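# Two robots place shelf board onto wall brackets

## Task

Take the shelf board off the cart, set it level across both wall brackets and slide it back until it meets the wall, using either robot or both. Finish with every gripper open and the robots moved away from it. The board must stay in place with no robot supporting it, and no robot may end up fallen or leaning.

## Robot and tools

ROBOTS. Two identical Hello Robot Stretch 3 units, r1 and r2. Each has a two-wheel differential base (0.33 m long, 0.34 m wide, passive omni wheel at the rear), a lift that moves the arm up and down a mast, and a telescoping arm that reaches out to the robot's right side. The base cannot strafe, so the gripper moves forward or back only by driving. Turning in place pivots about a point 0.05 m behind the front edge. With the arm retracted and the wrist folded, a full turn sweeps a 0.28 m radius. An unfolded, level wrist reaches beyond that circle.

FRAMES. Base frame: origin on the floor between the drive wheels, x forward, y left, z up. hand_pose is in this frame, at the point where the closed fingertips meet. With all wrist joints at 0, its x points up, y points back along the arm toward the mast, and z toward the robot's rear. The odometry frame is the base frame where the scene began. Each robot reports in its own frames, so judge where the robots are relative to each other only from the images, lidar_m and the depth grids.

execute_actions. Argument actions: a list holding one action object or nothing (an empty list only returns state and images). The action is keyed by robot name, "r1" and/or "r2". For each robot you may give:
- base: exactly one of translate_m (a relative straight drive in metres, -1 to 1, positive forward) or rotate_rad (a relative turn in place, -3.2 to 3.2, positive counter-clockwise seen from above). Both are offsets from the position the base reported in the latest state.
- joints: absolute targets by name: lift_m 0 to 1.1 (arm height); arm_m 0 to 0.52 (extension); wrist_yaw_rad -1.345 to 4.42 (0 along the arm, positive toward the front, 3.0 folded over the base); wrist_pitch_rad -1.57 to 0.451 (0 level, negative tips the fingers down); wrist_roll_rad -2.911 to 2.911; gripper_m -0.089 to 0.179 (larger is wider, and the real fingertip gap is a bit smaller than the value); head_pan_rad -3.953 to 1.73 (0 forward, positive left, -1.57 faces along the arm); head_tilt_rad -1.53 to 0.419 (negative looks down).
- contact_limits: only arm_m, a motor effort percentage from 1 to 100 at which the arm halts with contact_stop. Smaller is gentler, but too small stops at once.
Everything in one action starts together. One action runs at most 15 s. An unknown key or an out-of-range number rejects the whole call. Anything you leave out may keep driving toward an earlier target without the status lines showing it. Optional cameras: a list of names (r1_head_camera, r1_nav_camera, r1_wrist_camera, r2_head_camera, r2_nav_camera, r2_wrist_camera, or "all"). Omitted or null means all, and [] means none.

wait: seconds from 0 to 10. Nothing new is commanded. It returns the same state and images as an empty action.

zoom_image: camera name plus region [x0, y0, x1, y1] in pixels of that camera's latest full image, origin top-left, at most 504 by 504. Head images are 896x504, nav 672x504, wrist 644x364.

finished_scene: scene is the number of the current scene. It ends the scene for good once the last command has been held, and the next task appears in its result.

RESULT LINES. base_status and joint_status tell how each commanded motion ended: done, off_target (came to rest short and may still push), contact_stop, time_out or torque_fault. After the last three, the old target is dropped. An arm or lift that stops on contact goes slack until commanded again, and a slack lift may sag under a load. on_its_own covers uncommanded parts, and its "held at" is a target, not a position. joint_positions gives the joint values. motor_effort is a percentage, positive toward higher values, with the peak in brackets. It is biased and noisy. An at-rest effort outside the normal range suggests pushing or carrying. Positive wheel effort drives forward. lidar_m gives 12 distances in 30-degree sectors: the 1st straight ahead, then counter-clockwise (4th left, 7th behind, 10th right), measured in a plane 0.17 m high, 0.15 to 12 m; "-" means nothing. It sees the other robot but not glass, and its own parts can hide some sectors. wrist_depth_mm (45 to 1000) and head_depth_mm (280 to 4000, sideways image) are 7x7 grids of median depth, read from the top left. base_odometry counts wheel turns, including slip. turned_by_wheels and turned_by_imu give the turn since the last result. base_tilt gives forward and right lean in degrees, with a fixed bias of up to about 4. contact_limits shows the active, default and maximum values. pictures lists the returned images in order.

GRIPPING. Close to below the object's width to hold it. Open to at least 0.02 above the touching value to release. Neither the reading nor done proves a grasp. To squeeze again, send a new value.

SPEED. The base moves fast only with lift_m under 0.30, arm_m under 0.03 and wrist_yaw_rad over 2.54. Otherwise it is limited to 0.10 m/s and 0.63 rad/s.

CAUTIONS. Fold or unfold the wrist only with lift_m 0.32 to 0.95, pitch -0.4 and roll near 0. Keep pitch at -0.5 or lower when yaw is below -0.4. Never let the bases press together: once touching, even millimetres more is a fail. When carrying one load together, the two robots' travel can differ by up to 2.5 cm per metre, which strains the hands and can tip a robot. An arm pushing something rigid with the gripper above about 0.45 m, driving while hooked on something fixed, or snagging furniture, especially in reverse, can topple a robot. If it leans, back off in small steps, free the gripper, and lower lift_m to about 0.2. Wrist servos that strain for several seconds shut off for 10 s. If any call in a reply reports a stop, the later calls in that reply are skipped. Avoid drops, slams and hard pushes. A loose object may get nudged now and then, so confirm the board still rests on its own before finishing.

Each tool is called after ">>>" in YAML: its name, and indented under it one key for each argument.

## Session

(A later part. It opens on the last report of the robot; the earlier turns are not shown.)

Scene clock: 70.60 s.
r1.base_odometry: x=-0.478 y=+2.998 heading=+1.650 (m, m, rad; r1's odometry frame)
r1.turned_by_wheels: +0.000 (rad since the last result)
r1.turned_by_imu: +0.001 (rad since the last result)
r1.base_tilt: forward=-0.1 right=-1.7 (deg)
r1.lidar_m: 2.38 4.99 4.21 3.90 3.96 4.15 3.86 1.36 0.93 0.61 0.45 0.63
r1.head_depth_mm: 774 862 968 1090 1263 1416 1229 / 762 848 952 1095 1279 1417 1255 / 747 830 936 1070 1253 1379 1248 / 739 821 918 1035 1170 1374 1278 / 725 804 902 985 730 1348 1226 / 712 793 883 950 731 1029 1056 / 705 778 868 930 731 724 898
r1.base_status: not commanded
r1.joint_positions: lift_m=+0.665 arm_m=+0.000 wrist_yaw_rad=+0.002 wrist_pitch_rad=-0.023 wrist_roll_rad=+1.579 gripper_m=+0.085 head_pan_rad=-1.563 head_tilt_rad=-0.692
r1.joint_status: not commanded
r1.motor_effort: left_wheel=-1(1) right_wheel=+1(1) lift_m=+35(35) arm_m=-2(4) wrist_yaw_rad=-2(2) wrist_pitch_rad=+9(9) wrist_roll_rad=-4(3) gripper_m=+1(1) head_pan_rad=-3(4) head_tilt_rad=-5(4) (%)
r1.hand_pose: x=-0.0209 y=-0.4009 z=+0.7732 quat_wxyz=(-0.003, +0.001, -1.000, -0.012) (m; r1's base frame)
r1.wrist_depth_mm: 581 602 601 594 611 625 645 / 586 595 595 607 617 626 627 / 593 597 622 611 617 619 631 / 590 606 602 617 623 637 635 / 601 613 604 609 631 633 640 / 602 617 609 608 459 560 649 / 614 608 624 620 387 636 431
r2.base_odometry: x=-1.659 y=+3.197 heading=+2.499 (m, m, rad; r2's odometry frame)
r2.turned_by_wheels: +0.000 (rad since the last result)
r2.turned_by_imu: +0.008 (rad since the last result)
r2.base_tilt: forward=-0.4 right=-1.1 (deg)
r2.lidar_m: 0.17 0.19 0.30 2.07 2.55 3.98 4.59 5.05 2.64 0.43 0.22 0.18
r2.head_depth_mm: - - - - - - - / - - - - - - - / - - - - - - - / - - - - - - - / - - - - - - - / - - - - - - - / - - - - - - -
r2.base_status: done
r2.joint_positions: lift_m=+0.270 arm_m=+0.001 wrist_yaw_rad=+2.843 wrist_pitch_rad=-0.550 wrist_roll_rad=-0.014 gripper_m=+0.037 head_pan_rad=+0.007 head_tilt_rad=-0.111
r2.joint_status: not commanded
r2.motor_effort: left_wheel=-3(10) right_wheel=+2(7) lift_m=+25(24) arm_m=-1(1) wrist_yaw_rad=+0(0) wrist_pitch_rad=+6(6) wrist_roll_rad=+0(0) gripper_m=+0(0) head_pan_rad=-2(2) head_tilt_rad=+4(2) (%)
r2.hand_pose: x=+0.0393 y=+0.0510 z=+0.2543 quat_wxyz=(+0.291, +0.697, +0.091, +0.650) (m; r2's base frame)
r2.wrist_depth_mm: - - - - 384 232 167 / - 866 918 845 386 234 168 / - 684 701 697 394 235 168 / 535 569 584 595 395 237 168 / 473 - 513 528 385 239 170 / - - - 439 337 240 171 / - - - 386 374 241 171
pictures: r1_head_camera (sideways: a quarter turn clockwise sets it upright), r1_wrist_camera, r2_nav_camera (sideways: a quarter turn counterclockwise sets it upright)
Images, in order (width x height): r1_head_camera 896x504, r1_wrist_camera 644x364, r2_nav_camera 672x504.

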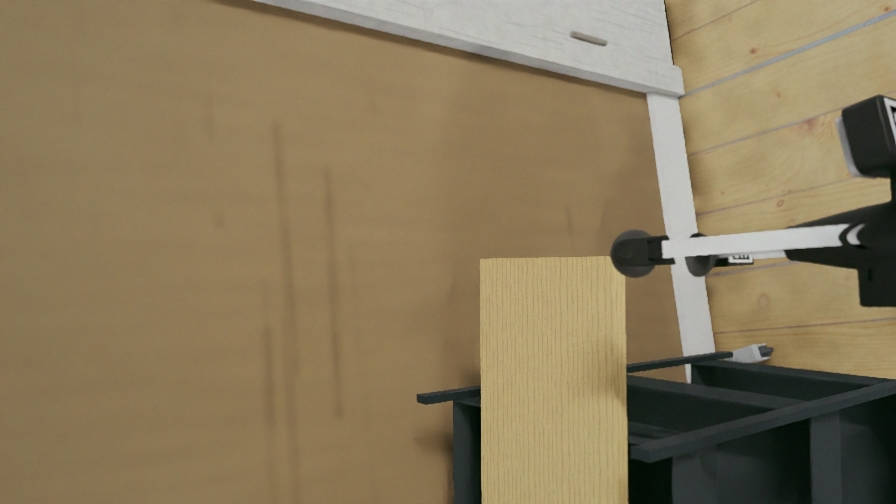

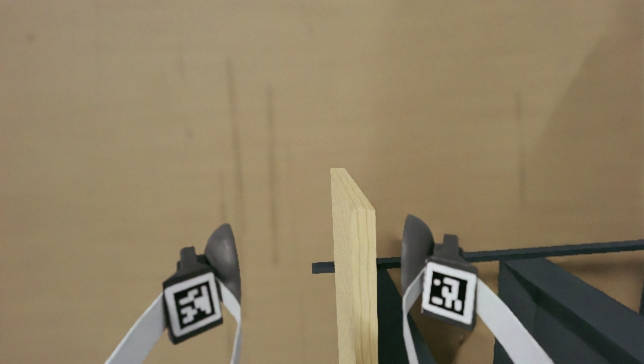

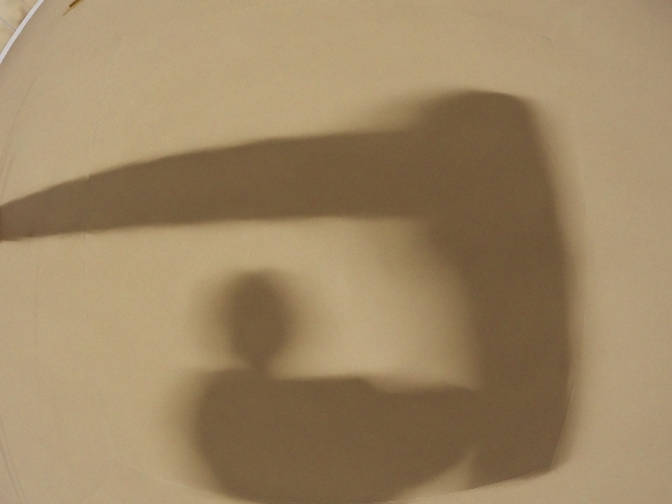

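>>> execute_actions:
  actions:
    - {"r1":{"base":{"translate_m":0.11}},"r2":{"base":{"translate_m":-0.5}}}
  cameras: []

>>> execute_actions:
  actions:
    - {"r2":{"base":{"rotate_rad":1.6},"joints":{"lift_m":0.9,"wrist_pitch_rad":-0.4,"head_pan_rad":-1.9,"head_tilt_rad":-0.5}}}
  cameras: ["r2_nav_camera","r2_head_camera","r1_head_camera","r1_wrist_camera"]

Scene clock: 74.07 s.
r1.base_odometry: x=-0.486 y=+3.108 heading=+1.650 (m, m, rad; r1's odometry frame)
r1.turned_by_wheels: +0.000 (rad since the last result)
r1.turned_by_imu: +0.001 (rad since the last result)
r1.base_tilt: forward=-0.2 right=-1.7 (deg)
r1.lidar_m: 2.35 4.85 4.19 3.92 3.98 4.29 3.96 1.34 0.92 0.43 0.45 0.64
r1.head_depth_mm: 760 848 957 1104 1288 1410 1219 / 751 834 947 1076 1263 1399 1252 / 737 818 924 1026 732 1384 1248 / 726 808 911 990 733 1364 1270 / 714 792 884 952 732 944 901 / 705 778 869 940 732 742 901 / 694 765 856 914 731 742 900
r1.base_status: done
r1.joint_positions: lift_m=+0.665 arm_m=+0.000 wrist_yaw_rad=+0.002 wrist_pitch_rad=-0.023 wrist_roll_rad=+1.579 gripper_m=+0.085 head_pan_rad=-1.563 head_tilt_rad=-0.692
r1.joint_status: not commanded
r1.motor_effort: left_wheel=-1(5) right_wheel=-1(5) lift_m=+35(35) arm_m=-2(3) wrist_yaw_rad=-2(2) wrist_pitch_rad=+9(9) wrist_roll_rad=-3(3) gripper_m=+1(0) head_pan_rad=-3(2) head_tilt_rad=-4(5) (%)
r1.hand_pose: x=-0.0209 y=-0.4009 z=+0.7732 quat_wxyz=(-0.003, +0.001, -1.000, -0.012) (m; r1's base frame)
r1.wrist_depth_mm: 572 588 592 599 610 601 616 / 569 592 591 583 603 606 618 / 585 597 609 597 616 609 620 / 590 599 605 603 606 616 624 / 590 594 610 612 445 555 422 / 602 590 606 609 258 563 423 / 586 614 596 616 202 207 408
r2.base_odometry: x=-1.259 y=+2.898 heading=+2.499 (m, m, rad; r2's odometry frame)
r2.turned_by_wheels: +0.000 (rad since the last result)
r2.turned_by_imu: -0.003 (rad since the last result)
r2.base_tilt: forward=-0.4 right=-1.0 (deg)
r2.lidar_m: 0.67 0.73 1.14 2.40 2.64 4.11 4.12 4.50 6.46 1.67 0.83 0.67
r2.head_depth_mm: 581 587 591 599 604 613 620 / 589 596 602 608 615 621 629 / 597 602 609 616 624 629 637 / 604 611 619 627 632 640 648 / 612 622 629 634 641 651 658 / 623 630 637 642 652 659 671 / 632 639 647 653 661 671 679
r2.base_status: done
r2.joint_positions: lift_m=+0.270 arm_m=+0.001 wrist_yaw_rad=+2.843 wrist_pitch_rad=-0.550 wrist_roll_rad=-0.014 gripper_m=+0.037 head_pan_rad=+0.007 head_tilt_rad=-0.111
r2.joint_status: not commanded
r2.motor_effort: left_wheel=-2(16) right_wheel=+2(5) lift_m=+25(24) arm_m=-1(1) wrist_yaw_rad=+0(1) wrist_pitch_rad=+6(6) wrist_roll_rad=+0(0) gripper_m=+0(0) head_pan_rad=-2(2) head_tilt_rad=+4(5) (%)
r2.hand_pose: x=+0.0393 y=+0.0510 z=+0.2543 quat_wxyz=(+0.291, +0.697, +0.091, +0.650) (m; r2's base frame)
r2.wrist_depth_mm: - - - - - 937 683 / - 881 900 940 979 898 679 / - 692 699 724 743 775 669 / 539 573 580 596 608 626 620 / 478 - 509 519 512 530 534 / - - - 436 446 453 463 / - - - 387 381 397 406
pictures: none
No camera images: the call's "cameras" was empty. Leave "cameras" out to get every camera's image.

Scene clock: 80.63 s.
r1.base_odometry: x=-0.486 y=+3.108 heading=+1.650 (m, m, rad; r1's odometry frame)
r1.turned_by_wheels: +0.000 (rad since the last result)
r1.turned_by_imu: +0.002 (rad since the last result)
r1.base_tilt: forward=-0.1 right=-1.7 (deg)
r1.lidar_m: 2.35 4.88 4.19 3.91 3.96 4.28 3.96 1.34 0.92 0.43 0.45 0.64
r1.head_depth_mm: 762 847 959 1102 1299 1396 1228 / 749 835 938 1075 1258 1404 1260 / 738 818 918 1025 736 1390 1255 / 729 805 907 992 734 1355 1270 / 716 794 885 947 732 941 899 / 703 781 874 935 731 742 898 / 697 768 855 913 729 743 900
r1.base_status: not commanded
r1.joint_positions: lift_m=+0.665 arm_m=+0.000 wrist_yaw_rad=+0.002 wrist_pitch_rad=-0.023 wrist_roll_rad=+1.579 gripper_m=+0.085 head_pan_rad=-1.563 head_tilt_rad=-0.692
r1.joint_status: not commanded
r1.motor_effort: left_wheel=-1(1) right_wheel=+0(0) lift_m=+35(35) arm_m=-2(3) wrist_yaw_rad=-2(1) wrist_pitch_rad=+9(9) wrist_roll_rad=-4(4) gripper_m=+1(1) head_pan_rad=-4(4) head_tilt_rad=-4(5) (%)
r1.hand_pose: x=-0.0209 y=-0.4009 z=+0.7732 quat_wxyz=(-0.003, +0.001, -1.000, -0.012) (m; r1's base frame)
r1.wrist_depth_mm: 580 580 591 603 595 613 612 / 572 582 583 595 609 612 621 / 572 581 601 604 600 614 632 / 596 588 601 594 616 620 630 / 598 589 601 611 447 547 423 / 590 592 606 611 255 561 421 / 597 601 609 618 202 209 402
r2.base_odometry: x=-1.259 y=+2.898 heading=-2.184 (m, m, rad; r2's odometry frame)
r2.turned_by_wheels: +1.600 (rad since the last result)
r2.turned_by_imu: +1.583 (rad since the last result)
r2.base_tilt: forward=-0.5 right=-1.1 (deg)
r2.lidar_m: 2.41 2.66 4.15 4.11 4.56 2.38 1.59 0.82 0.67 0.67 0.74 1.18
r2.head_depth_mm: 584 628 685 749 826 918 - / 574 618 670 732 806 888 - / 563 605 657 716 788 873 - / 553 596 644 699 768 851 - / 544 584 630 688 752 832 919 / 535 573 618 672 734 806 898 / 526 564 607 658 715 787 878
r2.base_status: done
r2.joint_positions: lift_m=+0.900 arm_m=+0.001 wrist_yaw_rad=+2.843 wrist_pitch_rad=-0.419 wrist_roll_rad=-0.014 gripper_m=+0.037 head_pan_rad=-1.893 head_tilt_rad=-0.494
r2.joint_status: all done
r2.motor_effort: left_wheel=-3(14) right_wheel=+2(7) lift_m=+30(34) arm_m=-1(0) wrist_yaw_rad=+0(1) wrist_pitch_rad=+9(10) wrist_roll_rad=+0(0) gripper_m=+0(0) head_pan_rad=-2(33) head_tilt_rad=-3(22) (%)
r2.hand_pose: x=+0.0447 y=+0.0686 z=+0.9124 quat_wxyz=(+0.248, +0.701, +0.045, +0.667) (m; r2's base frame)
r2.wrist_depth_mm: - - - - - - - / - - - - - - - / - - - - - - - / - - - - - - - / - - - - - - - / - - - - - - - / - - - - - - -
pictures: r1_head_camera (sideways: a quarter turn clockwise sets it upright), r1_wrist_camera, r2_head_camera (sideways: a quarter turn clockwise sets it upright), r2_nav_camera (sideways: a quarter turn counterclockwise sets it upright)
Images, in order (width x height): r1_head_camera 896x504, r1_wrist_camera 644x364, r2_head_camera 896x504, r2_nav_camera 672x504.

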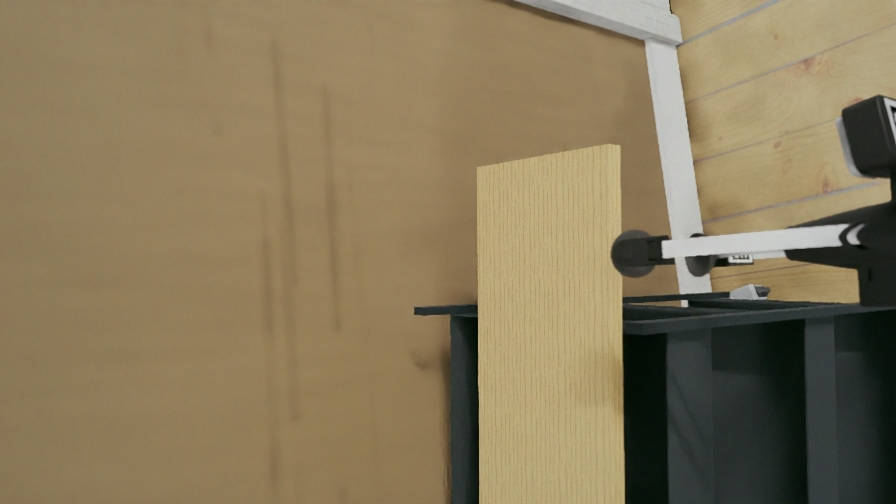

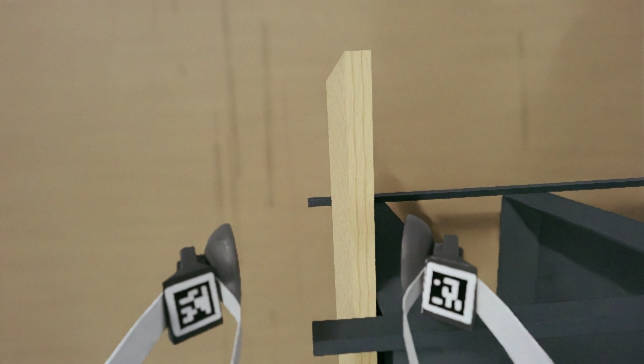

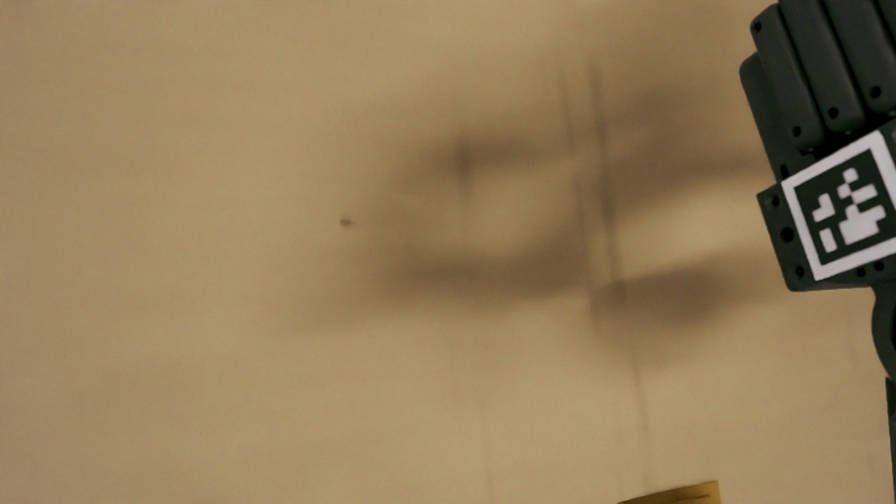

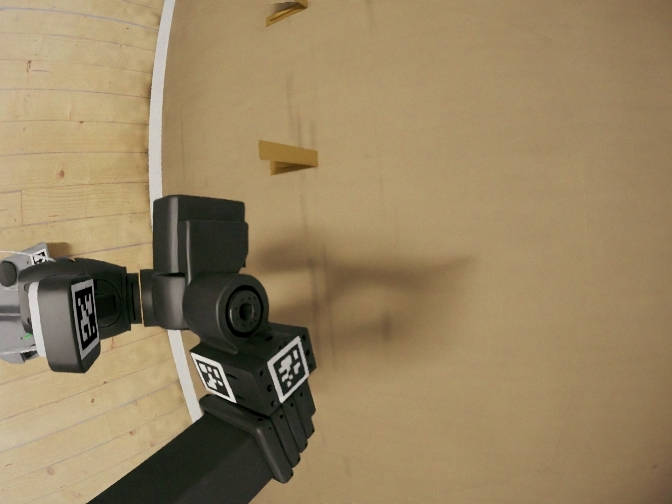

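>>> execute_actions:
  actions:
    - {"r1":{"joints":{"lift_m":0.648}},"r2":{"base":{"rotate_rad":-0.18},"joints":{"wrist_yaw_rad":0,"wrist_pitch_rad":0,"wrist_roll_rad":1.57,"gripper_m":0.085}}}
  cameras: []

>>> execute_actions:
  actions:
    - {"r1":{"joints":{"arm_m":0.09},"contact_limits":{"arm_m":12}},"r2":{"base":{"translate_m":-0.7}}}
  cameras: []

>>> execute_actions:
  actions:
    - {"r2":{"base":{"rotate_rad":0.18},"joints":{"head_pan_rad":-1.57,"head_tilt_rad":-0.7}}}
  cameras: ["r2_nav_camera","r2_head_camera","r1_head_camera","r1_wrist_camera","r2_wrist_camera"]

Scene clock: 83.60 s.
r1.base_odometry: x=-0.486 y=+3.108 heading=+1.650 (m, m, rad; r1's odometry frame)
r1.turned_by_wheels: +0.000 (rad since the last result)
r1.turned_by_imu: +0.001 (rad since the last result)
r1.base_tilt: forward=-0.1 right=-1.7 (deg)
r1.lidar_m: 2.31 4.86 4.22 3.92 3.97 4.28 3.96 1.34 0.92 0.43 0.45 0.64
r1.head_depth_mm: 763 848 961 1108 1292 1421 1228 / 748 831 938 1075 1262 1392 1244 / 739 823 926 1021 732 1379 1253 / 728 805 906 987 732 1354 1260 / 717 792 888 952 731 945 906 / 705 780 872 934 732 742 900 / 695 768 857 918 729 744 903
r1.base_status: not commanded
r1.joint_positions: lift_m=+0.648 arm_m=+0.000 wrist_yaw_rad=+0.002 wrist_pitch_rad=-0.022 wrist_roll_rad=+1.578 gripper_m=+0.085 head_pan_rad=-1.563 head_tilt_rad=-0.692
r1.joint_status: all done
r1.motor_effort: left_wheel=-1(1) right_wheel=+0(0) lift_m=+22(32) arm_m=-3(2) wrist_yaw_rad=-2(2) wrist_pitch_rad=+9(9) wrist_roll_rad=-4(3) gripper_m=+0(1) head_pan_rad=-3(4) head_tilt_rad=-4(5) (%)
r1.hand_pose: x=-0.0209 y=-0.4010 z=+0.7570 quat_wxyz=(-0.003, +0.001, -1.000, -0.011) (m; r1's base frame)
r1.wrist_depth_mm: 563 583 572 593 608 606 622 / 576 580 593 585 611 604 608 / 582 585 590 592 612 612 620 / 595 594 591 603 613 610 624 / 596 599 593 450 628 542 414 / 592 604 612 608 267 551 402 / 601 600 612 208 202 208 390
r2.base_odometry: x=-1.259 y=+2.898 heading=-2.364 (m, m, rad; r2's odometry frame)
r2.turned_by_wheels: -0.180 (rad since the last result)
r2.turned_by_imu: -0.177 (rad since the last result)
r2.base_tilt: forward=-0.4 right=-1.1 (deg)
r2.lidar_m: 2.41 2.50 3.42 4.11 4.28 5.87 1.99 0.95 0.69 0.67 0.69 0.95
r2.head_depth_mm: 652 709 770 852 946 1058 - / 628 678 738 811 893 994 - / 603 652 705 771 846 943 - / 582 625 678 737 806 888 - / 563 604 650 704 769 845 926 / 543 582 625 676 734 801 - / 526 561 601 650 697 768 830
r2.base_status: done
r2.joint_positions: lift_m=+0.900 arm_m=+0.001 wrist_yaw_rad=+0.003 wrist_pitch_rad=-0.023 wrist_roll_rad=+1.569 gripper_m=+0.085 head_pan_rad=-1.893 head_tilt_rad=-0.494
r2.joint_status: all done
r2.motor_effort: left_wheel=+4(10) right_wheel=-2(4) lift_m=+31(31) arm_m=-1(1) wrist_yaw_rad=-2(4) wrist_pitch_rad=+11(13) wrist_roll_rad=+0(2) gripper_m=+1(88) head_pan_rad=-3(2) head_tilt_rad=-2(2) (%)
r2.hand_pose: x=-0.0207 y=-0.4014 z=+1.0084 quat_wxyz=(+0.001, +0.001, -1.000, -0.012) (m; r2's base frame)
r2.wrist_depth_mm: 388 387 398 396 400 410 414 / 393 395 403 402 411 419 430 / 399 405 408 411 423 429 433 / 407 411 421 423 430 436 439 / 412 422 429 436 439 446 451 / 422 427 440 444 448 456 467 / 436 443 445 452 461 466 477
pictures: none
No camera images: the call's "cameras" was empty. Leave "cameras" out to get every camera's image.

Scene clock: 91.83 s.
r1.base_odometry: x=-0.486 y=+3.108 heading=+1.650 (m, m, rad; r1's odometry frame)
r1.turned_by_wheels: +0.000 (rad since the last result)
r1.turned_by_imu: +0.002 (rad since the last result)
r1.base_tilt: forward=-0.1 right=-1.6 (deg)
r1.lidar_m: 1.62 4.86 4.19 3.91 3.96 4.27 3.97 1.34 0.92 0.43 0.45 0.64
r1.head_depth_mm: 763 846 961 1104 1296 1405 1254 / 749 836 944 1081 1264 1402 - / 738 820 922 1024 733 1392 - / 727 807 906 990 743 1379 - / 718 790 886 949 733 934 905 / 706 779 867 935 733 743 900 / 695 768 853 915 730 742 897
r1.base_status: not commanded
r1.joint_positions: lift_m=+0.648 arm_m=+0.090 wrist_yaw_rad=+0.002 wrist_pitch_rad=-0.022 wrist_roll_rad=+1.578 gripper_m=+0.085 head_pan_rad=-1.563 head_tilt_rad=-0.692
r1.joint_status: all done
r1.motor_effort: left_wheel=-1(1) right_wheel=+1(0) lift_m=+22(22) arm_m=+3(3) wrist_yaw_rad=-1(2) wrist_pitch_rad=+8(9) wrist_roll_rad=-3(4) gripper_m=+0(0) head_pan_rad=-3(4) head_tilt_rad=-4(5) (%)
r1.contact_limits: arm_m 12 (drawing in: default 17, maximum 28; extending or still: default 23, maximum 38)
r1.hand_pose: x=-0.0210 y=-0.4903 z=+0.7570 quat_wxyz=(-0.003, +0.001, -1.000, -0.011) (m; r1's base frame)
r1.wrist_depth_mm: 485 493 503 501 507 523 527 / 494 503 507 213 517 530 525 / 498 507 511 252 524 522 533 / 500 503 511 310 523 532 534 / 504 506 520 529 424 530 407 / 508 517 532 528 243 533 426 / 521 508 521 528 201 473 430
r2.base_odometry: x=-0.760 y=+3.389 heading=-2.364 (m, m, rad; r2's odometry frame)
r2.turned_by_wheels: +0.000 (rad since the last result)
r2.turned_by_imu: -0.002 (rad since the last result)
r2.base_tilt: forward=-0.4 right=-1.0 (deg)
r2.lidar_m: 2.55 3.22 4.30 4.12 4.27 5.81 1.29 0.96 0.70 0.67 0.70 0.95
r2.head_depth_mm: 658 712 775 856 959 1068 - / 632 684 741 814 898 1002 - / 608 657 712 776 855 947 - / 586 630 680 743 812 896 - / 565 607 653 708 772 852 928 / 547 585 626 679 736 805 - / 529 565 607 651 702 770 835
r2.base_status: done
r2.joint_positions: lift_m=+0.900 arm_m=+0.001 wrist_yaw_rad=+0.002 wrist_pitch_rad=-0.023 wrist_roll_rad=+1.569 gripper_m=+0.085 head_pan_rad=-1.893 head_tilt_rad=-0.494
r2.joint_status: not commanded
r2.motor_effort: left_wheel=+3(5) right_wheel=-2(6) lift_m=+31(31) arm_m=-1(1) wrist_yaw_rad=-1(2) wrist_pitch_rad=+11(11) wrist_roll_rad=+0(1) gripper_m=+1(1) head_pan_rad=-2(3) head_tilt_rad=-2(4) (%)
r2.hand_pose: x=-0.0208 y=-0.4014 z=+1.0084 quat_wxyz=(+0.001, +0.001, -1.000, -0.012) (m; r2's base frame)
r2.wrist_depth_mm: 387 392 394 403 408 412 416 / 392 396 406 410 413 421 429 / 401 409 412 422 426 432 435 / 410 418 418 431 432 440 445 / 419 424 428 440 439 447 455 / 429 430 439 448 449 460 469 / 439 445 444 456 462 472 478
pictures: none
No camera images: the call's "cameras" was empty. Leave "cameras" out to get every camera's image.

Scene clock: 93.00 s.
r1.base_odometry: x=-0.486 y=+3.108 heading=+1.650 (m, m, rad; r1's odometry frame)
r1.turned_by_wheels: +0.000 (rad since the last result)
r1.turned_by_imu: +0.000 (rad since the last result)
r1.base_tilt: forward=-0.2 right=-1.7 (deg)
r1.lidar_m: 1.59 4.85 4.19 3.91 3.97 4.29 3.96 1.34 0.92 0.43 0.45 0.64
r1.head_depth_mm: 764 850 959 1104 1293 1415 1264 / 749 831 940 1083 1263 1401 - / 736 817 922 1020 734 1384 - / 724 806 899 991 742 1368 - / 712 792 886 948 734 930 902 / 704 776 871 933 731 746 902 / 694 767 851 921 731 743 900
r1.base_status: not commanded
r1.joint_positions: lift_m=+0.648 arm_m=+0.090 wrist_yaw_rad=+0.002 wrist_pitch_rad=-0.022 wrist_roll_rad=+1.578 gripper_m=+0.085 head_pan_rad=-1.563 head_tilt_rad=-0.692
r1.joint_status: not commanded
r1.motor_effort: left_wheel=-1(1) right_wheel=+0(0) lift_m=+22(22) arm_m=+3(2) wrist_yaw_rad=-1(2) wrist_pitch_rad=+9(8) wrist_roll_rad=-4(3) gripper_m=+0(1) head_pan_rad=-4(3) head_tilt_rad=-5(5) (%)
r1.hand_pose: x=-0.0210 y=-0.4903 z=+0.7570 quat_wxyz=(-0.003, +0.001, -1.000, -0.011) (m; r1's base frame)
r1.wrist_depth_mm: 491 498 500 507 514 525 516 / 507 500 505 212 528 523 536 / 499 502 511 254 517 528 524 / 505 509 511 312 529 533 536 / 509 514 523 517 424 542 414 / 504 514 522 526 242 542 425 / 520 508 535 526 200 479 426
r2.base_odometry: x=-0.760 y=+3.389 heading=-2.184 (m, m, rad; r2's odometry frame)
r2.turned_by_wheels: +0.180 (rad since the last result)
r2.turned_by_imu: +0.178 (rad since the last result)
r2.base_tilt: forward=-0.5 right=-1.1 (deg)
r2.lidar_m: 3.12 3.43 4.13 4.11 4.58 1.67 1.30 0.82 0.67 0.67 0.74 1.17
r2.head_depth_mm: 534 590 660 746 855 - - / 541 597 669 759 873 - - / 546 606 679 777 890 - - / 551 615 688 798 926 - 1186 / 558 623 699 800 934 1129 1210 / 566 631 710 814 953 1148 1219 / 572 641 722 827 972 1177 1217
r2.base_status: done
r2.joint_positions: lift_m=+0.900 arm_m=+0.001 wrist_yaw_rad=+0.001 wrist_pitch_rad=-0.023 wrist_roll_rad=+1.569 gripper_m=+0.085 head_pan_rad=-1.577 head_tilt_rad=-0.691
r2.joint_status: all done
r2.motor_effort: left_wheel=-3(9) right_wheel=+2(5) lift_m=+31(31) arm_m=-1(1) wrist_yaw_rad=-1(1) wrist_pitch_rad=+11(11) wrist_roll_rad=+1(1) gripper_m=+1(1) head_pan_rad=+3(22) head_tilt_rad=-2(14) (%)
r2.hand_pose: x=-0.0210 y=-0.4014 z=+1.0084 quat_wxyz=(+0.001, +0.001, -1.000, -0.012) (m; r2's base frame)
r2.wrist_depth_mm: 366 372 371 378 383 387 388 / 380 385 393 398 398 405 406 / 395 398 407 415 420 420 428 / 419 421 427 436 441 441 451 / 439 444 449 457 463 464 472 / 468 467 475 485 483 490 507 / 487 504 498 513 525 526 542
pictures: r1_head_camera (sideways: a quarter turn clockwise sets it upright), r1_wrist_camera, r2_head_camera (sideways: a quarter turn clockwise sets it upright), r2_nav_camera (sideways: a quarter turn counterclockwise sets it upright), r2_wrist_camera
Images, in order (width x height): r1_head_camera 896x504, r1_wrist_camera 644x364, r2_head_camera 896x504, r2_nav_camera 672x504, r2_wrist_camera 644x364.

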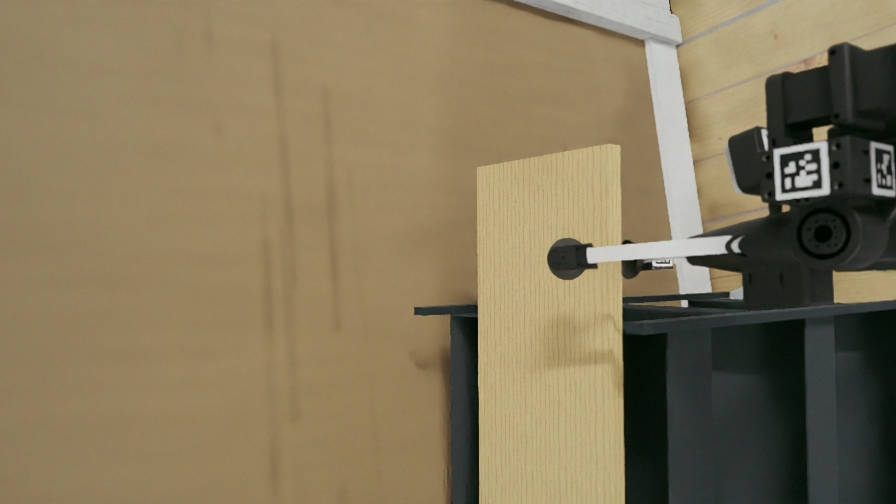

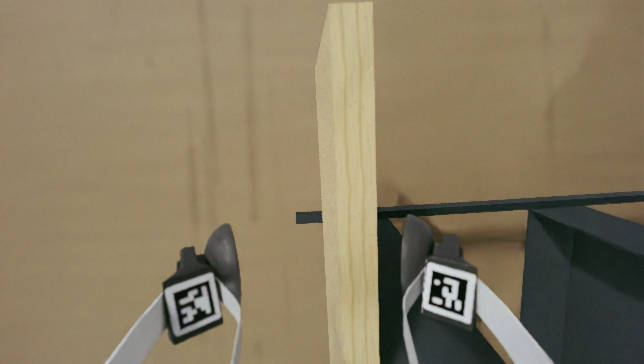

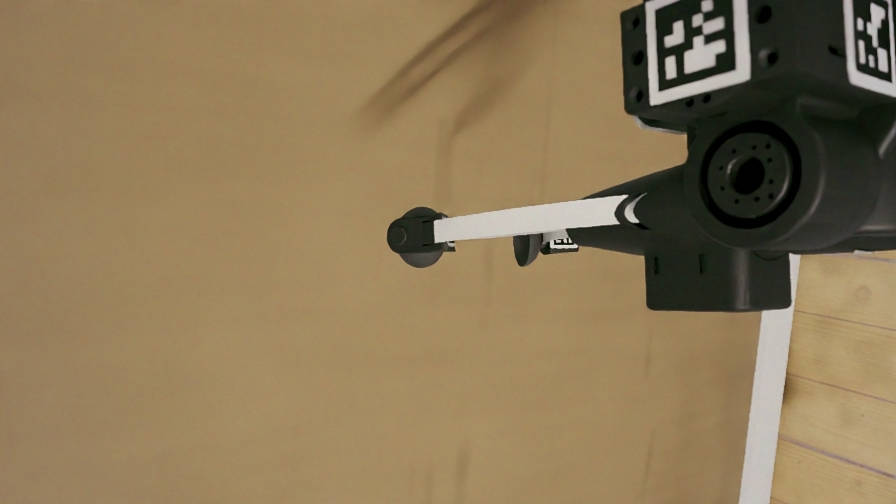

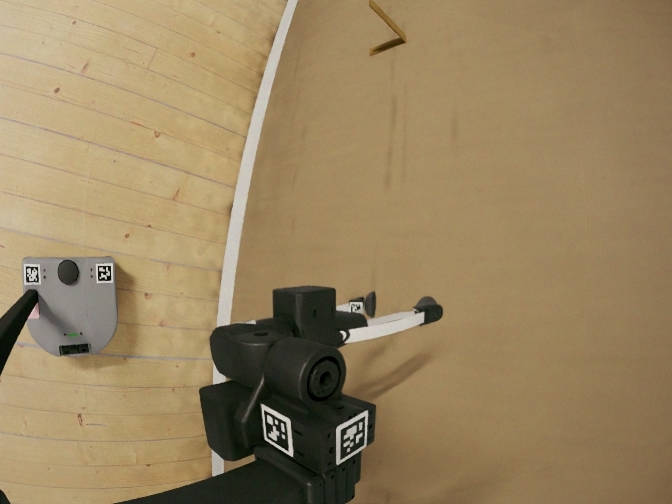

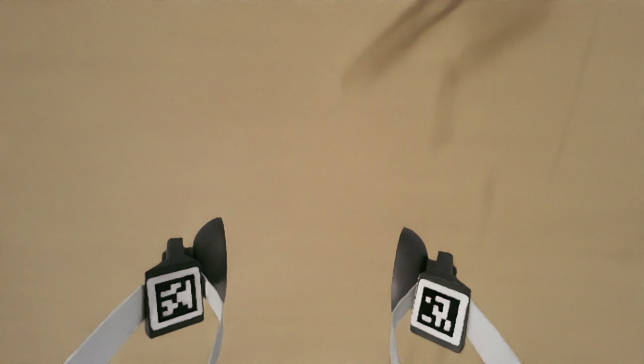

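>>> execute_actions:
  actions:
    - {"r1":{"joints":{"gripper_m":-0.03}},"r2":{"base":{"rotate_rad":-0.5}}}
  cameras: []

>>> execute_actions:
  actions:
    - {"r2":{"base":{"translate_m":-0.7}}}
  cameras: []

>>> execute_actions:
  actions:
    - {"r2":{"base":{"rotate_rad":0.25}}}
  cameras: ["r2_nav_camera","r2_head_camera","r1_wrist_camera","r2_wrist_camera"]

Scene clock: 95.10 s.
r1.base_odometry: x=-0.486 y=+3.108 heading=+1.650 (m, m, rad; r1's odometry frame)
r1.turned_by_wheels: +0.000 (rad since the last result)
r1.turned_by_imu: +0.001 (rad since the last result)
r1.base_tilt: forward=-0.1 right=-1.7 (deg)
r1.lidar_m: 1.66 4.87 4.20 3.90 3.96 4.27 3.95 1.34 0.92 0.43 0.46 0.64
r1.head_depth_mm: 760 850 959 1103 1298 1409 1260 / 750 833 937 1077 1262 1400 - / 739 817 922 1028 732 1386 - / 728 803 902 990 737 1371 - / 715 791 887 948 733 929 901 / 704 779 870 937 733 743 900 / 693 765 858 917 730 743 902
r1.base_status: not commanded
r1.joint_positions: lift_m=+0.648 arm_m=+0.090 wrist_yaw_rad=+0.002 wrist_pitch_rad=-0.071 wrist_roll_rad=+1.578 gripper_m=-0.029 head_pan_rad=-1.563 head_tilt_rad=-0.692
r1.joint_status: all done
r1.motor_effort: left_wheel=-1(2) right_wheel=-1(1) lift_m=+27(27) arm_m=+3(3) wrist_yaw_rad=-2(3) wrist_pitch_rad=+27(29) wrist_roll_rad=-3(3) gripper_m=-29(99) head_pan_rad=-2(4) head_tilt_rad=-5(5) (%)
r1.hand_pose: x=-0.0208 y=-0.4885 z=+0.7443 quat_wxyz=(-0.003, +0.001, -0.999, -0.036) (m; r1's base frame)
r1.wrist_depth_mm: 482 493 503 160 517 531 554 / 473 491 503 200 531 538 560 / 481 493 503 291 537 547 562 / 494 493 510 516 528 546 562 / 492 498 509 155 543 474 381 / 492 498 516 160 546 495 397 / 499 510 528 209 195 503 395
r2.base_odometry: x=-0.760 y=+3.389 heading=-2.684 (m, m, rad; r2's odometry frame)
r2.turned_by_wheels: -0.500 (rad since the last result)
r2.turned_by_imu: -0.494 (rad since the last result)
r2.base_tilt: forward=-0.5 right=-1.0 (deg)
r2.lidar_m: 1.22 3.10 3.49 4.14 4.11 4.61 1.67 1.30 0.81 0.68 0.67 0.75
r2.head_depth_mm: 660 742 852 992 1166 - - / 634 709 806 933 1095 - - / 609 680 768 879 1033 - - / 588 649 730 834 969 - 1193 / 566 627 699 794 913 1061 1190 / 547 601 670 753 863 1016 1167 / 529 582 644 720 819 952 1126
r2.base_status: done
r2.joint_positions: lift_m=+0.900 arm_m=+0.001 wrist_yaw_rad=+0.001 wrist_pitch_rad=-0.023 wrist_roll_rad=+1.569 gripper_m=+0.085 head_pan_rad=-1.577 head_tilt_rad=-0.691
r2.joint_status: not commanded
r2.motor_effort: left_wheel=+3(9) right_wheel=-2(5) lift_m=+31(31) arm_m=-1(1) wrist_yaw_rad=-1(1) wrist_pitch_rad=+11(11) wrist_roll_rad=+0(0) gripper_m=+1(1) head_pan_rad=+3(3) head_tilt_rad=-3(3) (%)
r2.hand_pose: x=-0.0212 y=-0.4014 z=+1.0084 quat_wxyz=(+0.001, +0.000, -1.000, -0.012) (m; r2's base frame)
r2.wrist_depth_mm: 488 493 500 507 521 538 546 / 472 476 488 498 500 516 530 / 461 472 474 487 485 504 510 / 448 450 461 470 479 486 495 / 430 440 452 456 464 470 486 / 427 427 438 443 450 461 469 / 415 421 425 431 438 446 452
pictures: none
No camera images: the call's "cameras" was empty. Leave "cameras" out to get every camera's image.

Scene clock: 103.33 s.
r1.base_odometry: x=-0.486 y=+3.108 heading=+1.650 (m, m, rad; r1's odometry frame)
r1.turned_by_wheels: +0.000 (rad since the last result)
r1.turned_by_imu: +0.002 (rad since the last result)
r1.base_tilt: forward=-0.2 right=-1.7 (deg)
r1.lidar_m: 1.01 1.01 4.20 3.92 3.98 4.27 3.96 1.34 0.92 0.43 0.45 0.64
r1.head_depth_mm: 762 847 960 1100 1304 1411 1251 / 748 833 937 1077 1270 1399 - / 737 818 924 1025 737 1378 - / 726 805 902 990 734 1369 - / 717 793 889 948 731 929 900 / 704 777 869 931 730 744 904 / 695 765 859 920 732 742 901
r1.base_status: not commanded
r1.joint_positions: lift_m=+0.648 arm_m=+0.090 wrist_yaw_rad=+0.002 wrist_pitch_rad=-0.071 wrist_roll_rad=+1.578 gripper_m=-0.026 head_pan_rad=-1.563 head_tilt_rad=-0.692
r1.joint_status: not commanded
r1.motor_effort: left_wheel=-1(1) right_wheel=+0(0) lift_m=+26(27) arm_m=+3(3) wrist_yaw_rad=-3(2) wrist_pitch_rad=+27(27) wrist_roll_rad=-3(4) gripper_m=-27(29) head_pan_rad=-3(3) head_tilt_rad=-5(5) (%)
r1.hand_pose: x=-0.0208 y=-0.4885 z=+0.7443 quat_wxyz=(-0.003, +0.001, -0.999, -0.036) (m; r1's base frame)
r1.wrist_depth_mm: 476 497 496 161 520 531 549 / 482 491 503 202 532 544 557 / 480 492 506 290 532 549 555 / 486 503 503 515 540 554 564 / 485 508 517 155 542 474 379 / 502 499 515 160 545 494 393 / 493 505 524 212 196 505 399
r2.base_odometry: x=-0.132 y=+3.698 heading=-2.684 (m, m, rad; r2's odometry frame)
r2.turned_by_wheels: +0.000 (rad since the last result)
r2.turned_by_imu: -0.002 (rad since the last result)
r2.base_tilt: forward=-0.5 right=-1.0 (deg)
r2.lidar_m: 1.61 3.77 4.23 3.89 3.88 4.34 1.08 1.00 0.81 0.90 0.90 1.00
r2.head_depth_mm: 898 1009 1129 986 1226 - - / 862 965 1093 985 1455 - - / 827 923 1039 1160 1406 - - / 795 882 992 1125 1310 - 1183 / 769 850 952 1076 1238 1374 1216 / 740 816 912 1022 1173 1327 1218 / 715 789 874 978 1115 1285 1213
r2.base_status: done
r2.joint_positions: lift_m=+0.900 arm_m=+0.001 wrist_yaw_rad=+0.001 wrist_pitch_rad=-0.023 wrist_roll_rad=+1.569 gripper_m=+0.085 head_pan_rad=-1.577 head_tilt_rad=-0.691
r2.joint_status: not commanded
r2.motor_effort: left_wheel=+3(5) right_wheel=-1(5) lift_m=+31(31) arm_m=+0(1) wrist_yaw_rad=-1(1) wrist_pitch_rad=+11(11) wrist_roll_rad=+1(0) gripper_m=+1(0) head_pan_rad=+4(3) head_tilt_rad=-4(3) (%)
r2.hand_pose: x=-0.0212 y=-0.4014 z=+1.0084 quat_wxyz=(+0.001, +0.000, -1.000, -0.012) (m; r2's base frame)
r2.wrist_depth_mm: 723 741 750 771 768 560 766 / 702 719 733 748 753 757 785 / 678 692 697 718 730 736 742 / 664 674 685 687 719 728 741 / 639 660 668 682 679 698 724 / 624 633 661 653 670 686 697 / 606 614 634 641 653 658 667
pictures: none
No camera images: the call's "cameras" was empty. Leave "cameras" out to get every camera's image.

Scene clock: 105.00 s.
r1.base_odometry: x=-0.486 y=+3.108 heading=+1.650 (m, m, rad; r1's odometry frame)
r1.turned_by_wheels: +0.000 (rad since the last result)
r1.turned_by_imu: +0.000 (rad since the last result)
r1.base_tilt: forward=-0.1 right=-1.6 (deg)
r1.lidar_m: 1.01 0.98 4.21 3.91 3.98 4.31 3.95 1.34 0.92 0.43 0.45 0.64
r1.head_depth_mm: 763 847 961 1105 1295 1417 1260 / 749 830 940 1077 1268 1394 - / 736 817 922 1030 734 1391 - / 729 805 905 991 735 1366 - / 714 793 889 954 732 932 902 / 706 781 871 936 731 738 904 / 694 766 854 916 731 742 900
r1.base_status: not commanded
r1.joint_positions: lift_m=+0.648 arm_m=+0.090 wrist_yaw_rad=+0.002 wrist_pitch_rad=-0.071 wrist_roll_rad=+1.578 gripper_m=-0.026 head_pan_rad=-1.563 head_tilt_rad=-0.692
r1.joint_status: not commanded
r1.motor_effort: left_wheel=-1(1) right_wheel=+0(0) lift_m=+27(27) arm_m=+3(2) wrist_yaw_rad=-2(2) wrist_pitch_rad=+27(27) wrist_roll_rad=-3(3) gripper_m=-27(28) head_pan_rad=-4(3) head_tilt_rad=-5(5) (%)
r1.hand_pose: x=-0.0208 y=-0.4885 z=+0.7443 quat_wxyz=(-0.003, +0.001, -0.999, -0.036) (m; r1's base frame)
r1.wrist_depth_mm: 472 486 502 160 530 545 555 / 486 481 505 201 536 545 554 / 487 497 503 291 538 551 567 / 493 503 509 518 541 546 573 / 485 505 511 155 547 479 382 / 491 507 518 160 552 486 390 / 495 508 517 208 195 499 395
r2.base_odometry: x=-0.132 y=+3.698 heading=-2.434 (m, m, rad; r2's odometry frame)
r2.turned_by_wheels: +0.250 (rad since the last result)
r2.turned_by_imu: +0.248 (rad since the last result)
r2.base_tilt: forward=-0.5 right=-1.1 (deg)
r2.lidar_m: 2.68 3.86 4.16 3.89 3.95 5.15 1.00 0.84 0.80 0.90 0.91 1.18
r2.head_depth_mm: 776 865 973 1069 1299 - - / 766 852 964 1102 1276 - - / 755 840 948 1082 1259 - - / 747 826 933 1071 1234 - 1185 / 739 820 920 1048 1216 1366 1221 / 730 808 905 1021 1190 1353 1216 / 722 797 891 1013 1166 1343 1220
r2.base_status: done
r2.joint_positions: lift_m=+0.900 arm_m=+0.001 wrist_yaw_rad=+0.001 wrist_pitch_rad=-0.023 wrist_roll_rad=+1.569 gripper_m=+0.085 head_pan_rad=-1.577 head_tilt_rad=-0.691
r2.joint_status: not commanded
r2.motor_effort: left_wheel=-3(8) right_wheel=+2(4) lift_m=+30(30) arm_m=-1(1) wrist_yaw_rad=-1(0) wrist_pitch_rad=+11(11) wrist_roll_rad=+0(0) gripper_m=+1(1) head_pan_rad=+4(3) head_tilt_rad=-3(3) (%)
r2.hand_pose: x=-0.0212 y=-0.4014 z=+1.0084 quat_wxyz=(+0.001, +0.000, -1.000, -0.012) (m; r2's base frame)
r2.wrist_depth_mm: 617 624 623 644 647 662 675 / 611 629 624 636 655 662 691 / 627 629 633 644 649 657 679 / 624 639 639 650 653 679 696 / 634 636 654 666 664 685 685 / 635 641 661 669 669 681 696 / 642 658 665 671 681 696 695
pictures: r1_wrist_camera, r2_head_camera (sideways: a quarter turn clockwise sets it upright), r2_nav_camera (sideways: a quarter turn counterclockwise sets it upright), r2_wrist_camera
Images, in order (width x height): r1_wrist_camera 644x364, r2_head_camera 896x504, r2_nav_camera 672x504, r2_wrist_camera 644x364.

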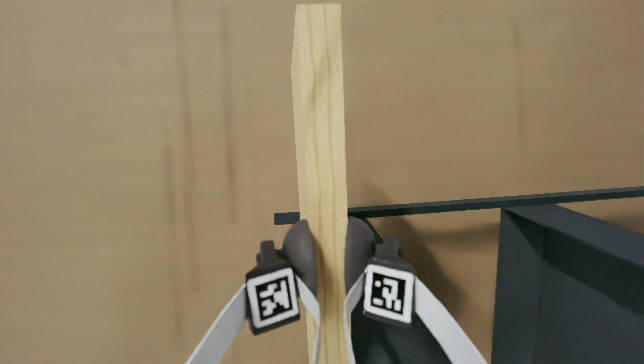

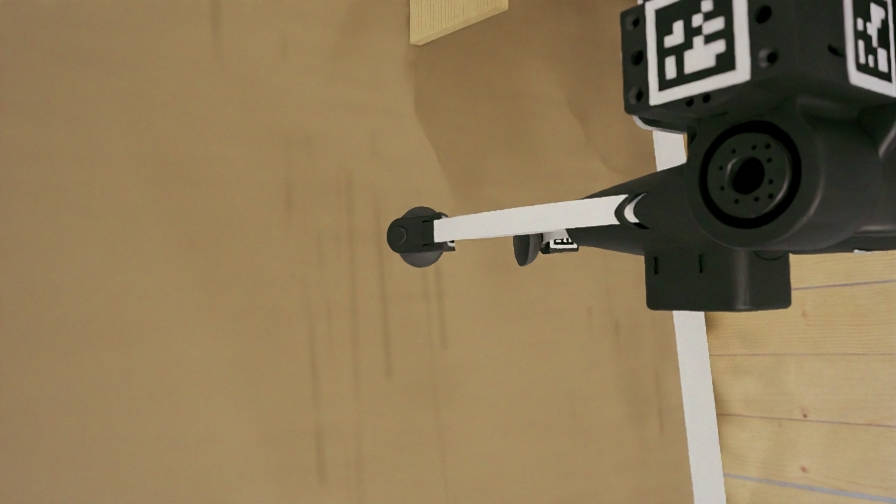

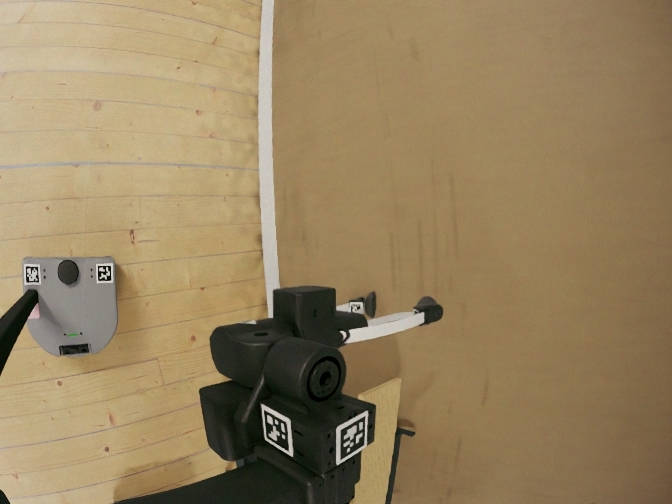

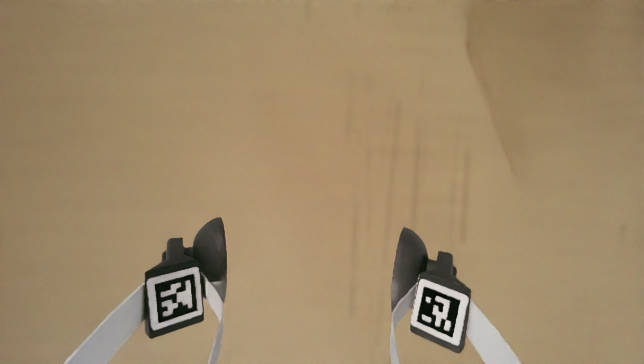

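>>> execute_actions:
  actions:
    - {"r2":{"base":{"rotate_rad":-0.08}}}
  cameras: []

>>> execute_actions:
  actions:
    - {"r2":{"base":{"translate_m":-0.3},"joints":{"lift_m":0.66}}}
  cameras: ["r2_head_camera","r2_wrist_camera"]

Scene clock: 106.17 s.
r1.base_odometry: x=-0.486 y=+3.108 heading=+1.650 (m, m, rad; r1's odometry frame)
r1.turned_by_wheels: +0.000 (rad since the last result)
r1.turned_by_imu: +0.000 (rad since the last result)
r1.base_tilt: forward=-0.1 right=-1.7 (deg)
r1.lidar_m: 1.01 0.99 4.20 3.91 3.97 4.24 3.97 1.34 0.91 0.43 0.46 0.64
r1.head_depth_mm: 761 846 956 1105 1298 1411 1250 / 749 833 938 1077 1264 1408 - / 734 819 918 1022 735 1393 - / 727 809 905 988 734 1371 - / 716 791 885 947 732 933 896 / 707 778 872 935 730 743 901 / 694 763 856 914 731 742 901
r1.base_status: not commanded
r1.joint_positions: lift_m=+0.648 arm_m=+0.090 wrist_yaw_rad=+0.002 wrist_pitch_rad=-0.071 wrist_roll_rad=+1.578 gripper_m=-0.026 head_pan_rad=-1.563 head_tilt_rad=-0.692
r1.joint_status: not commanded
r1.motor_effort: left_wheel=-1(1) right_wheel=+1(0) lift_m=+27(27) arm_m=+2(3) wrist_yaw_rad=-3(2) wrist_pitch_rad=+27(27) wrist_roll_rad=-4(3) gripper_m=-28(27) head_pan_rad=-4(3) head_tilt_rad=-5(5) (%)
r1.hand_pose: x=-0.0208 y=-0.4885 z=+0.7443 quat_wxyz=(-0.003, +0.001, -0.999, -0.036) (m; r1's base frame)
r1.wrist_depth_mm: 477 489 501 160 527 541 557 / 477 490 503 201 527 533 558 / 484 491 504 290 524 553 562 / 485 502 494 521 538 551 562 / 491 498 516 156 541 476 378 / 494 508 519 160 549 493 390 / 495 506 517 209 196 503 395
r2.base_odometry: x=-0.132 y=+3.698 heading=-2.514 (m, m, rad; r2's odometry frame)
r2.turned_by_wheels: -0.080 (rad since the last result)
r2.turned_by_imu: -0.079 (rad since the last result)
r2.base_tilt: forward=-0.4 right=-1.1 (deg)
r2.lidar_m: 2.20 3.80 4.27 3.89 3.92 4.83 1.00 0.90 0.80 0.90 0.90 1.11
r2.head_depth_mm: 806 905 1018 948 1373 - - / 788 880 989 1136 1326 - - / 771 859 965 1112 1287 - - / 758 843 944 1082 1259 - 1192 / 741 822 921 1044 1210 1353 1213 / 730 804 896 1017 1177 1338 1217 / 715 788 879 989 1142 1328 1219
r2.base_status: done
r2.joint_positions: lift_m=+0.900 arm_m=+0.001 wrist_yaw_rad=+0.001 wrist_pitch_rad=-0.023 wrist_roll_rad=+1.569 gripper_m=+0.085 head_pan_rad=-1.577 head_tilt_rad=-0.691
r2.joint_status: not commanded
r2.motor_effort: left_wheel=+3(8) right_wheel=-2(4) lift_m=+31(31) arm_m=+0(1) wrist_yaw_rad=+0(1) wrist_pitch_rad=+11(11) wrist_roll_rad=+0(1) gripper_m=+1(1) head_pan_rad=+3(3) head_tilt_rad=-3(4) (%)
r2.hand_pose: x=-0.0212 y=-0.4014 z=+1.0084 quat_wxyz=(+0.001, +0.000, -1.000, -0.012) (m; r2's base frame)
r2.wrist_depth_mm: 636 637 666 677 671 693 715 / 641 645 651 665 675 686 701 / 633 646 646 671 680 689 692 / 627 641 652 663 664 675 693 / 624 644 654 651 663 677 693 / 624 638 645 663 658 680 690 / 628 635 645 659 663 681 685
pictures: none
No camera images: the call's "cameras" was empty. Leave "cameras" out to get every camera's image.

Scene clock: 110.57 s.
r1.base_odometry: x=-0.486 y=+3.108 heading=+1.650 (m, m, rad; r1's odometry frame)
r1.turned_by_wheels: +0.000 (rad since the last result)
r1.turned_by_imu: +0.001 (rad since the last result)
r1.base_tilt: forward=-0.2 right=-1.7 (deg)
r1.lidar_m: 0.72 0.71 4.22 3.92 3.97 4.29 3.98 1.34 0.91 0.43 0.45 0.64
r1.head_depth_mm: 763 847 962 1104 1296 1411 1257 / 749 834 941 1075 1256 1398 - / 737 824 922 1030 736 1379 - / 726 805 899 998 732 1365 - / 714 791 884 950 733 929 904 / 706 774 866 931 732 742 901 / 694 768 856 918 727 744 901
r1.base_status: not commanded
r1.joint_positions: lift_m=+0.648 arm_m=+0.090 wrist_yaw_rad=+0.002 wrist_pitch_rad=-0.071 wrist_roll_rad=+1.578 gripper_m=-0.026 head_pan_rad=-1.563 head_tilt_rad=-0.692
r1.joint_status: not commanded
r1.motor_effort: left_wheel=-1(1) right_wheel=+0(0) lift_m=+27(27) arm_m=+3(2) wrist_yaw_rad=-2(2) wrist_pitch_rad=+27(27) wrist_roll_rad=-3(4) gripper_m=-27(27) head_pan_rad=-4(3) head_tilt_rad=-5(4) (%)
r1.hand_pose: x=-0.0208 y=-0.4885 z=+0.7443 quat_wxyz=(-0.003, +0.001, -0.999, -0.036) (m; r1's base frame)
r1.wrist_depth_mm: 476 490 498 160 521 544 547 / 477 482 507 200 537 552 555 / 486 495 514 287 532 549 561 / 480 501 509 515 540 548 564 / 493 505 516 155 538 482 381 / 494 502 517 159 555 497 391 / 499 508 519 211 195 501 395
r2.base_odometry: x=+0.110 y=+3.874 heading=-2.514 (m, m, rad; r2's odometry frame)
r2.turned_by_wheels: +0.000 (rad since the last result)
r2.turned_by_imu: -0.001 (rad since the last result)
r2.base_tilt: forward=-0.5 right=-1.1 (deg)
r2.lidar_m: 2.30 4.10 4.23 3.84 3.87 4.77 0.72 0.71 0.66 0.82 0.95 1.16
r2.head_depth_mm: 855 953 1079 947 1087 1215 1212 / 833 932 1050 948 1091 1212 1236 / 817 909 1025 951 1353 1390 1227 / 801 886 994 918 1323 1422 1242 / 784 867 972 1109 1286 1403 1218 / 771 851 952 1074 1245 1387 1217 / 759 835 928 1046 1201 1353 1214
r2.base_status: done
r2.joint_positions: lift_m=+0.660 arm_m=+0.001 wrist_yaw_rad=+0.001 wrist_pitch_rad=-0.022 wrist_roll_rad=+1.569 gripper_m=+0.085 head_pan_rad=-1.577 head_tilt_rad=-0.691
r2.joint_status: all done
r2.motor_effort: left_wheel=+4(5) right_wheel=-2(5) lift_m=+24(28) arm_m=-1(1) wrist_yaw_rad=-1(1) wrist_pitch_rad=+11(11) wrist_roll_rad=+0(0) gripper_m=+1(0) head_pan_rad=+4(4) head_tilt_rad=-4(3) (%)
r2.hand_pose: x=-0.0212 y=-0.4014 z=+0.7688 quat_wxyz=(+0.001, +0.000, -1.000, -0.011) (m; r2's base frame)
r2.wrist_depth_mm: 687 700 699 546 442 600 380 / 676 686 705 710 725 721 714 / 684 678 691 715 722 731 730 / 673 686 687 704 732 739 741 / 675 687 698 712 727 734 735 / 674 690 697 719 715 717 735 / 669 685 685 698 702 723 728
pictures: r2_head_camera (sideways: a quarter turn clockwise sets it upright), r2_wrist_camera
Images, in order (width x height): r2_head_camera 896x504, r2_wrist_camera 644x364.

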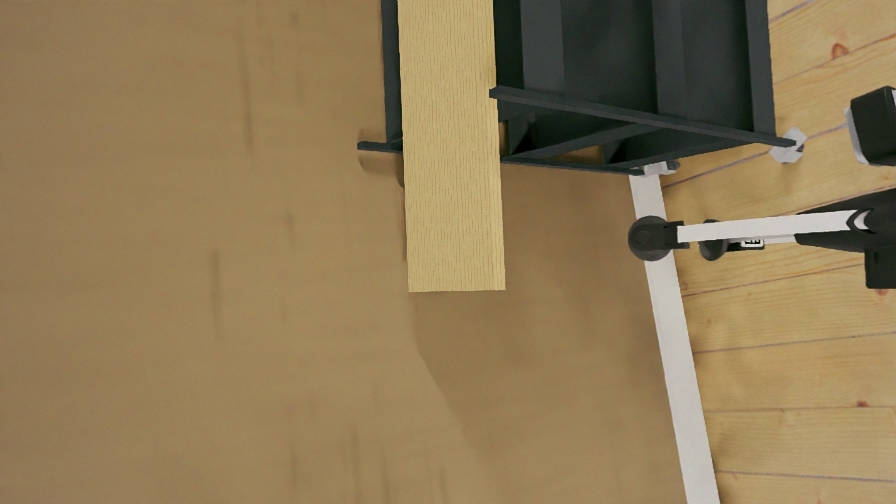

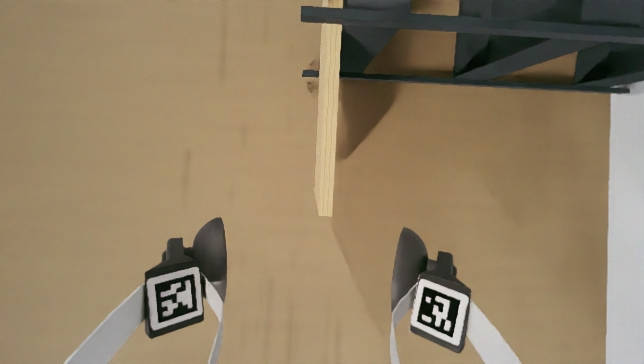

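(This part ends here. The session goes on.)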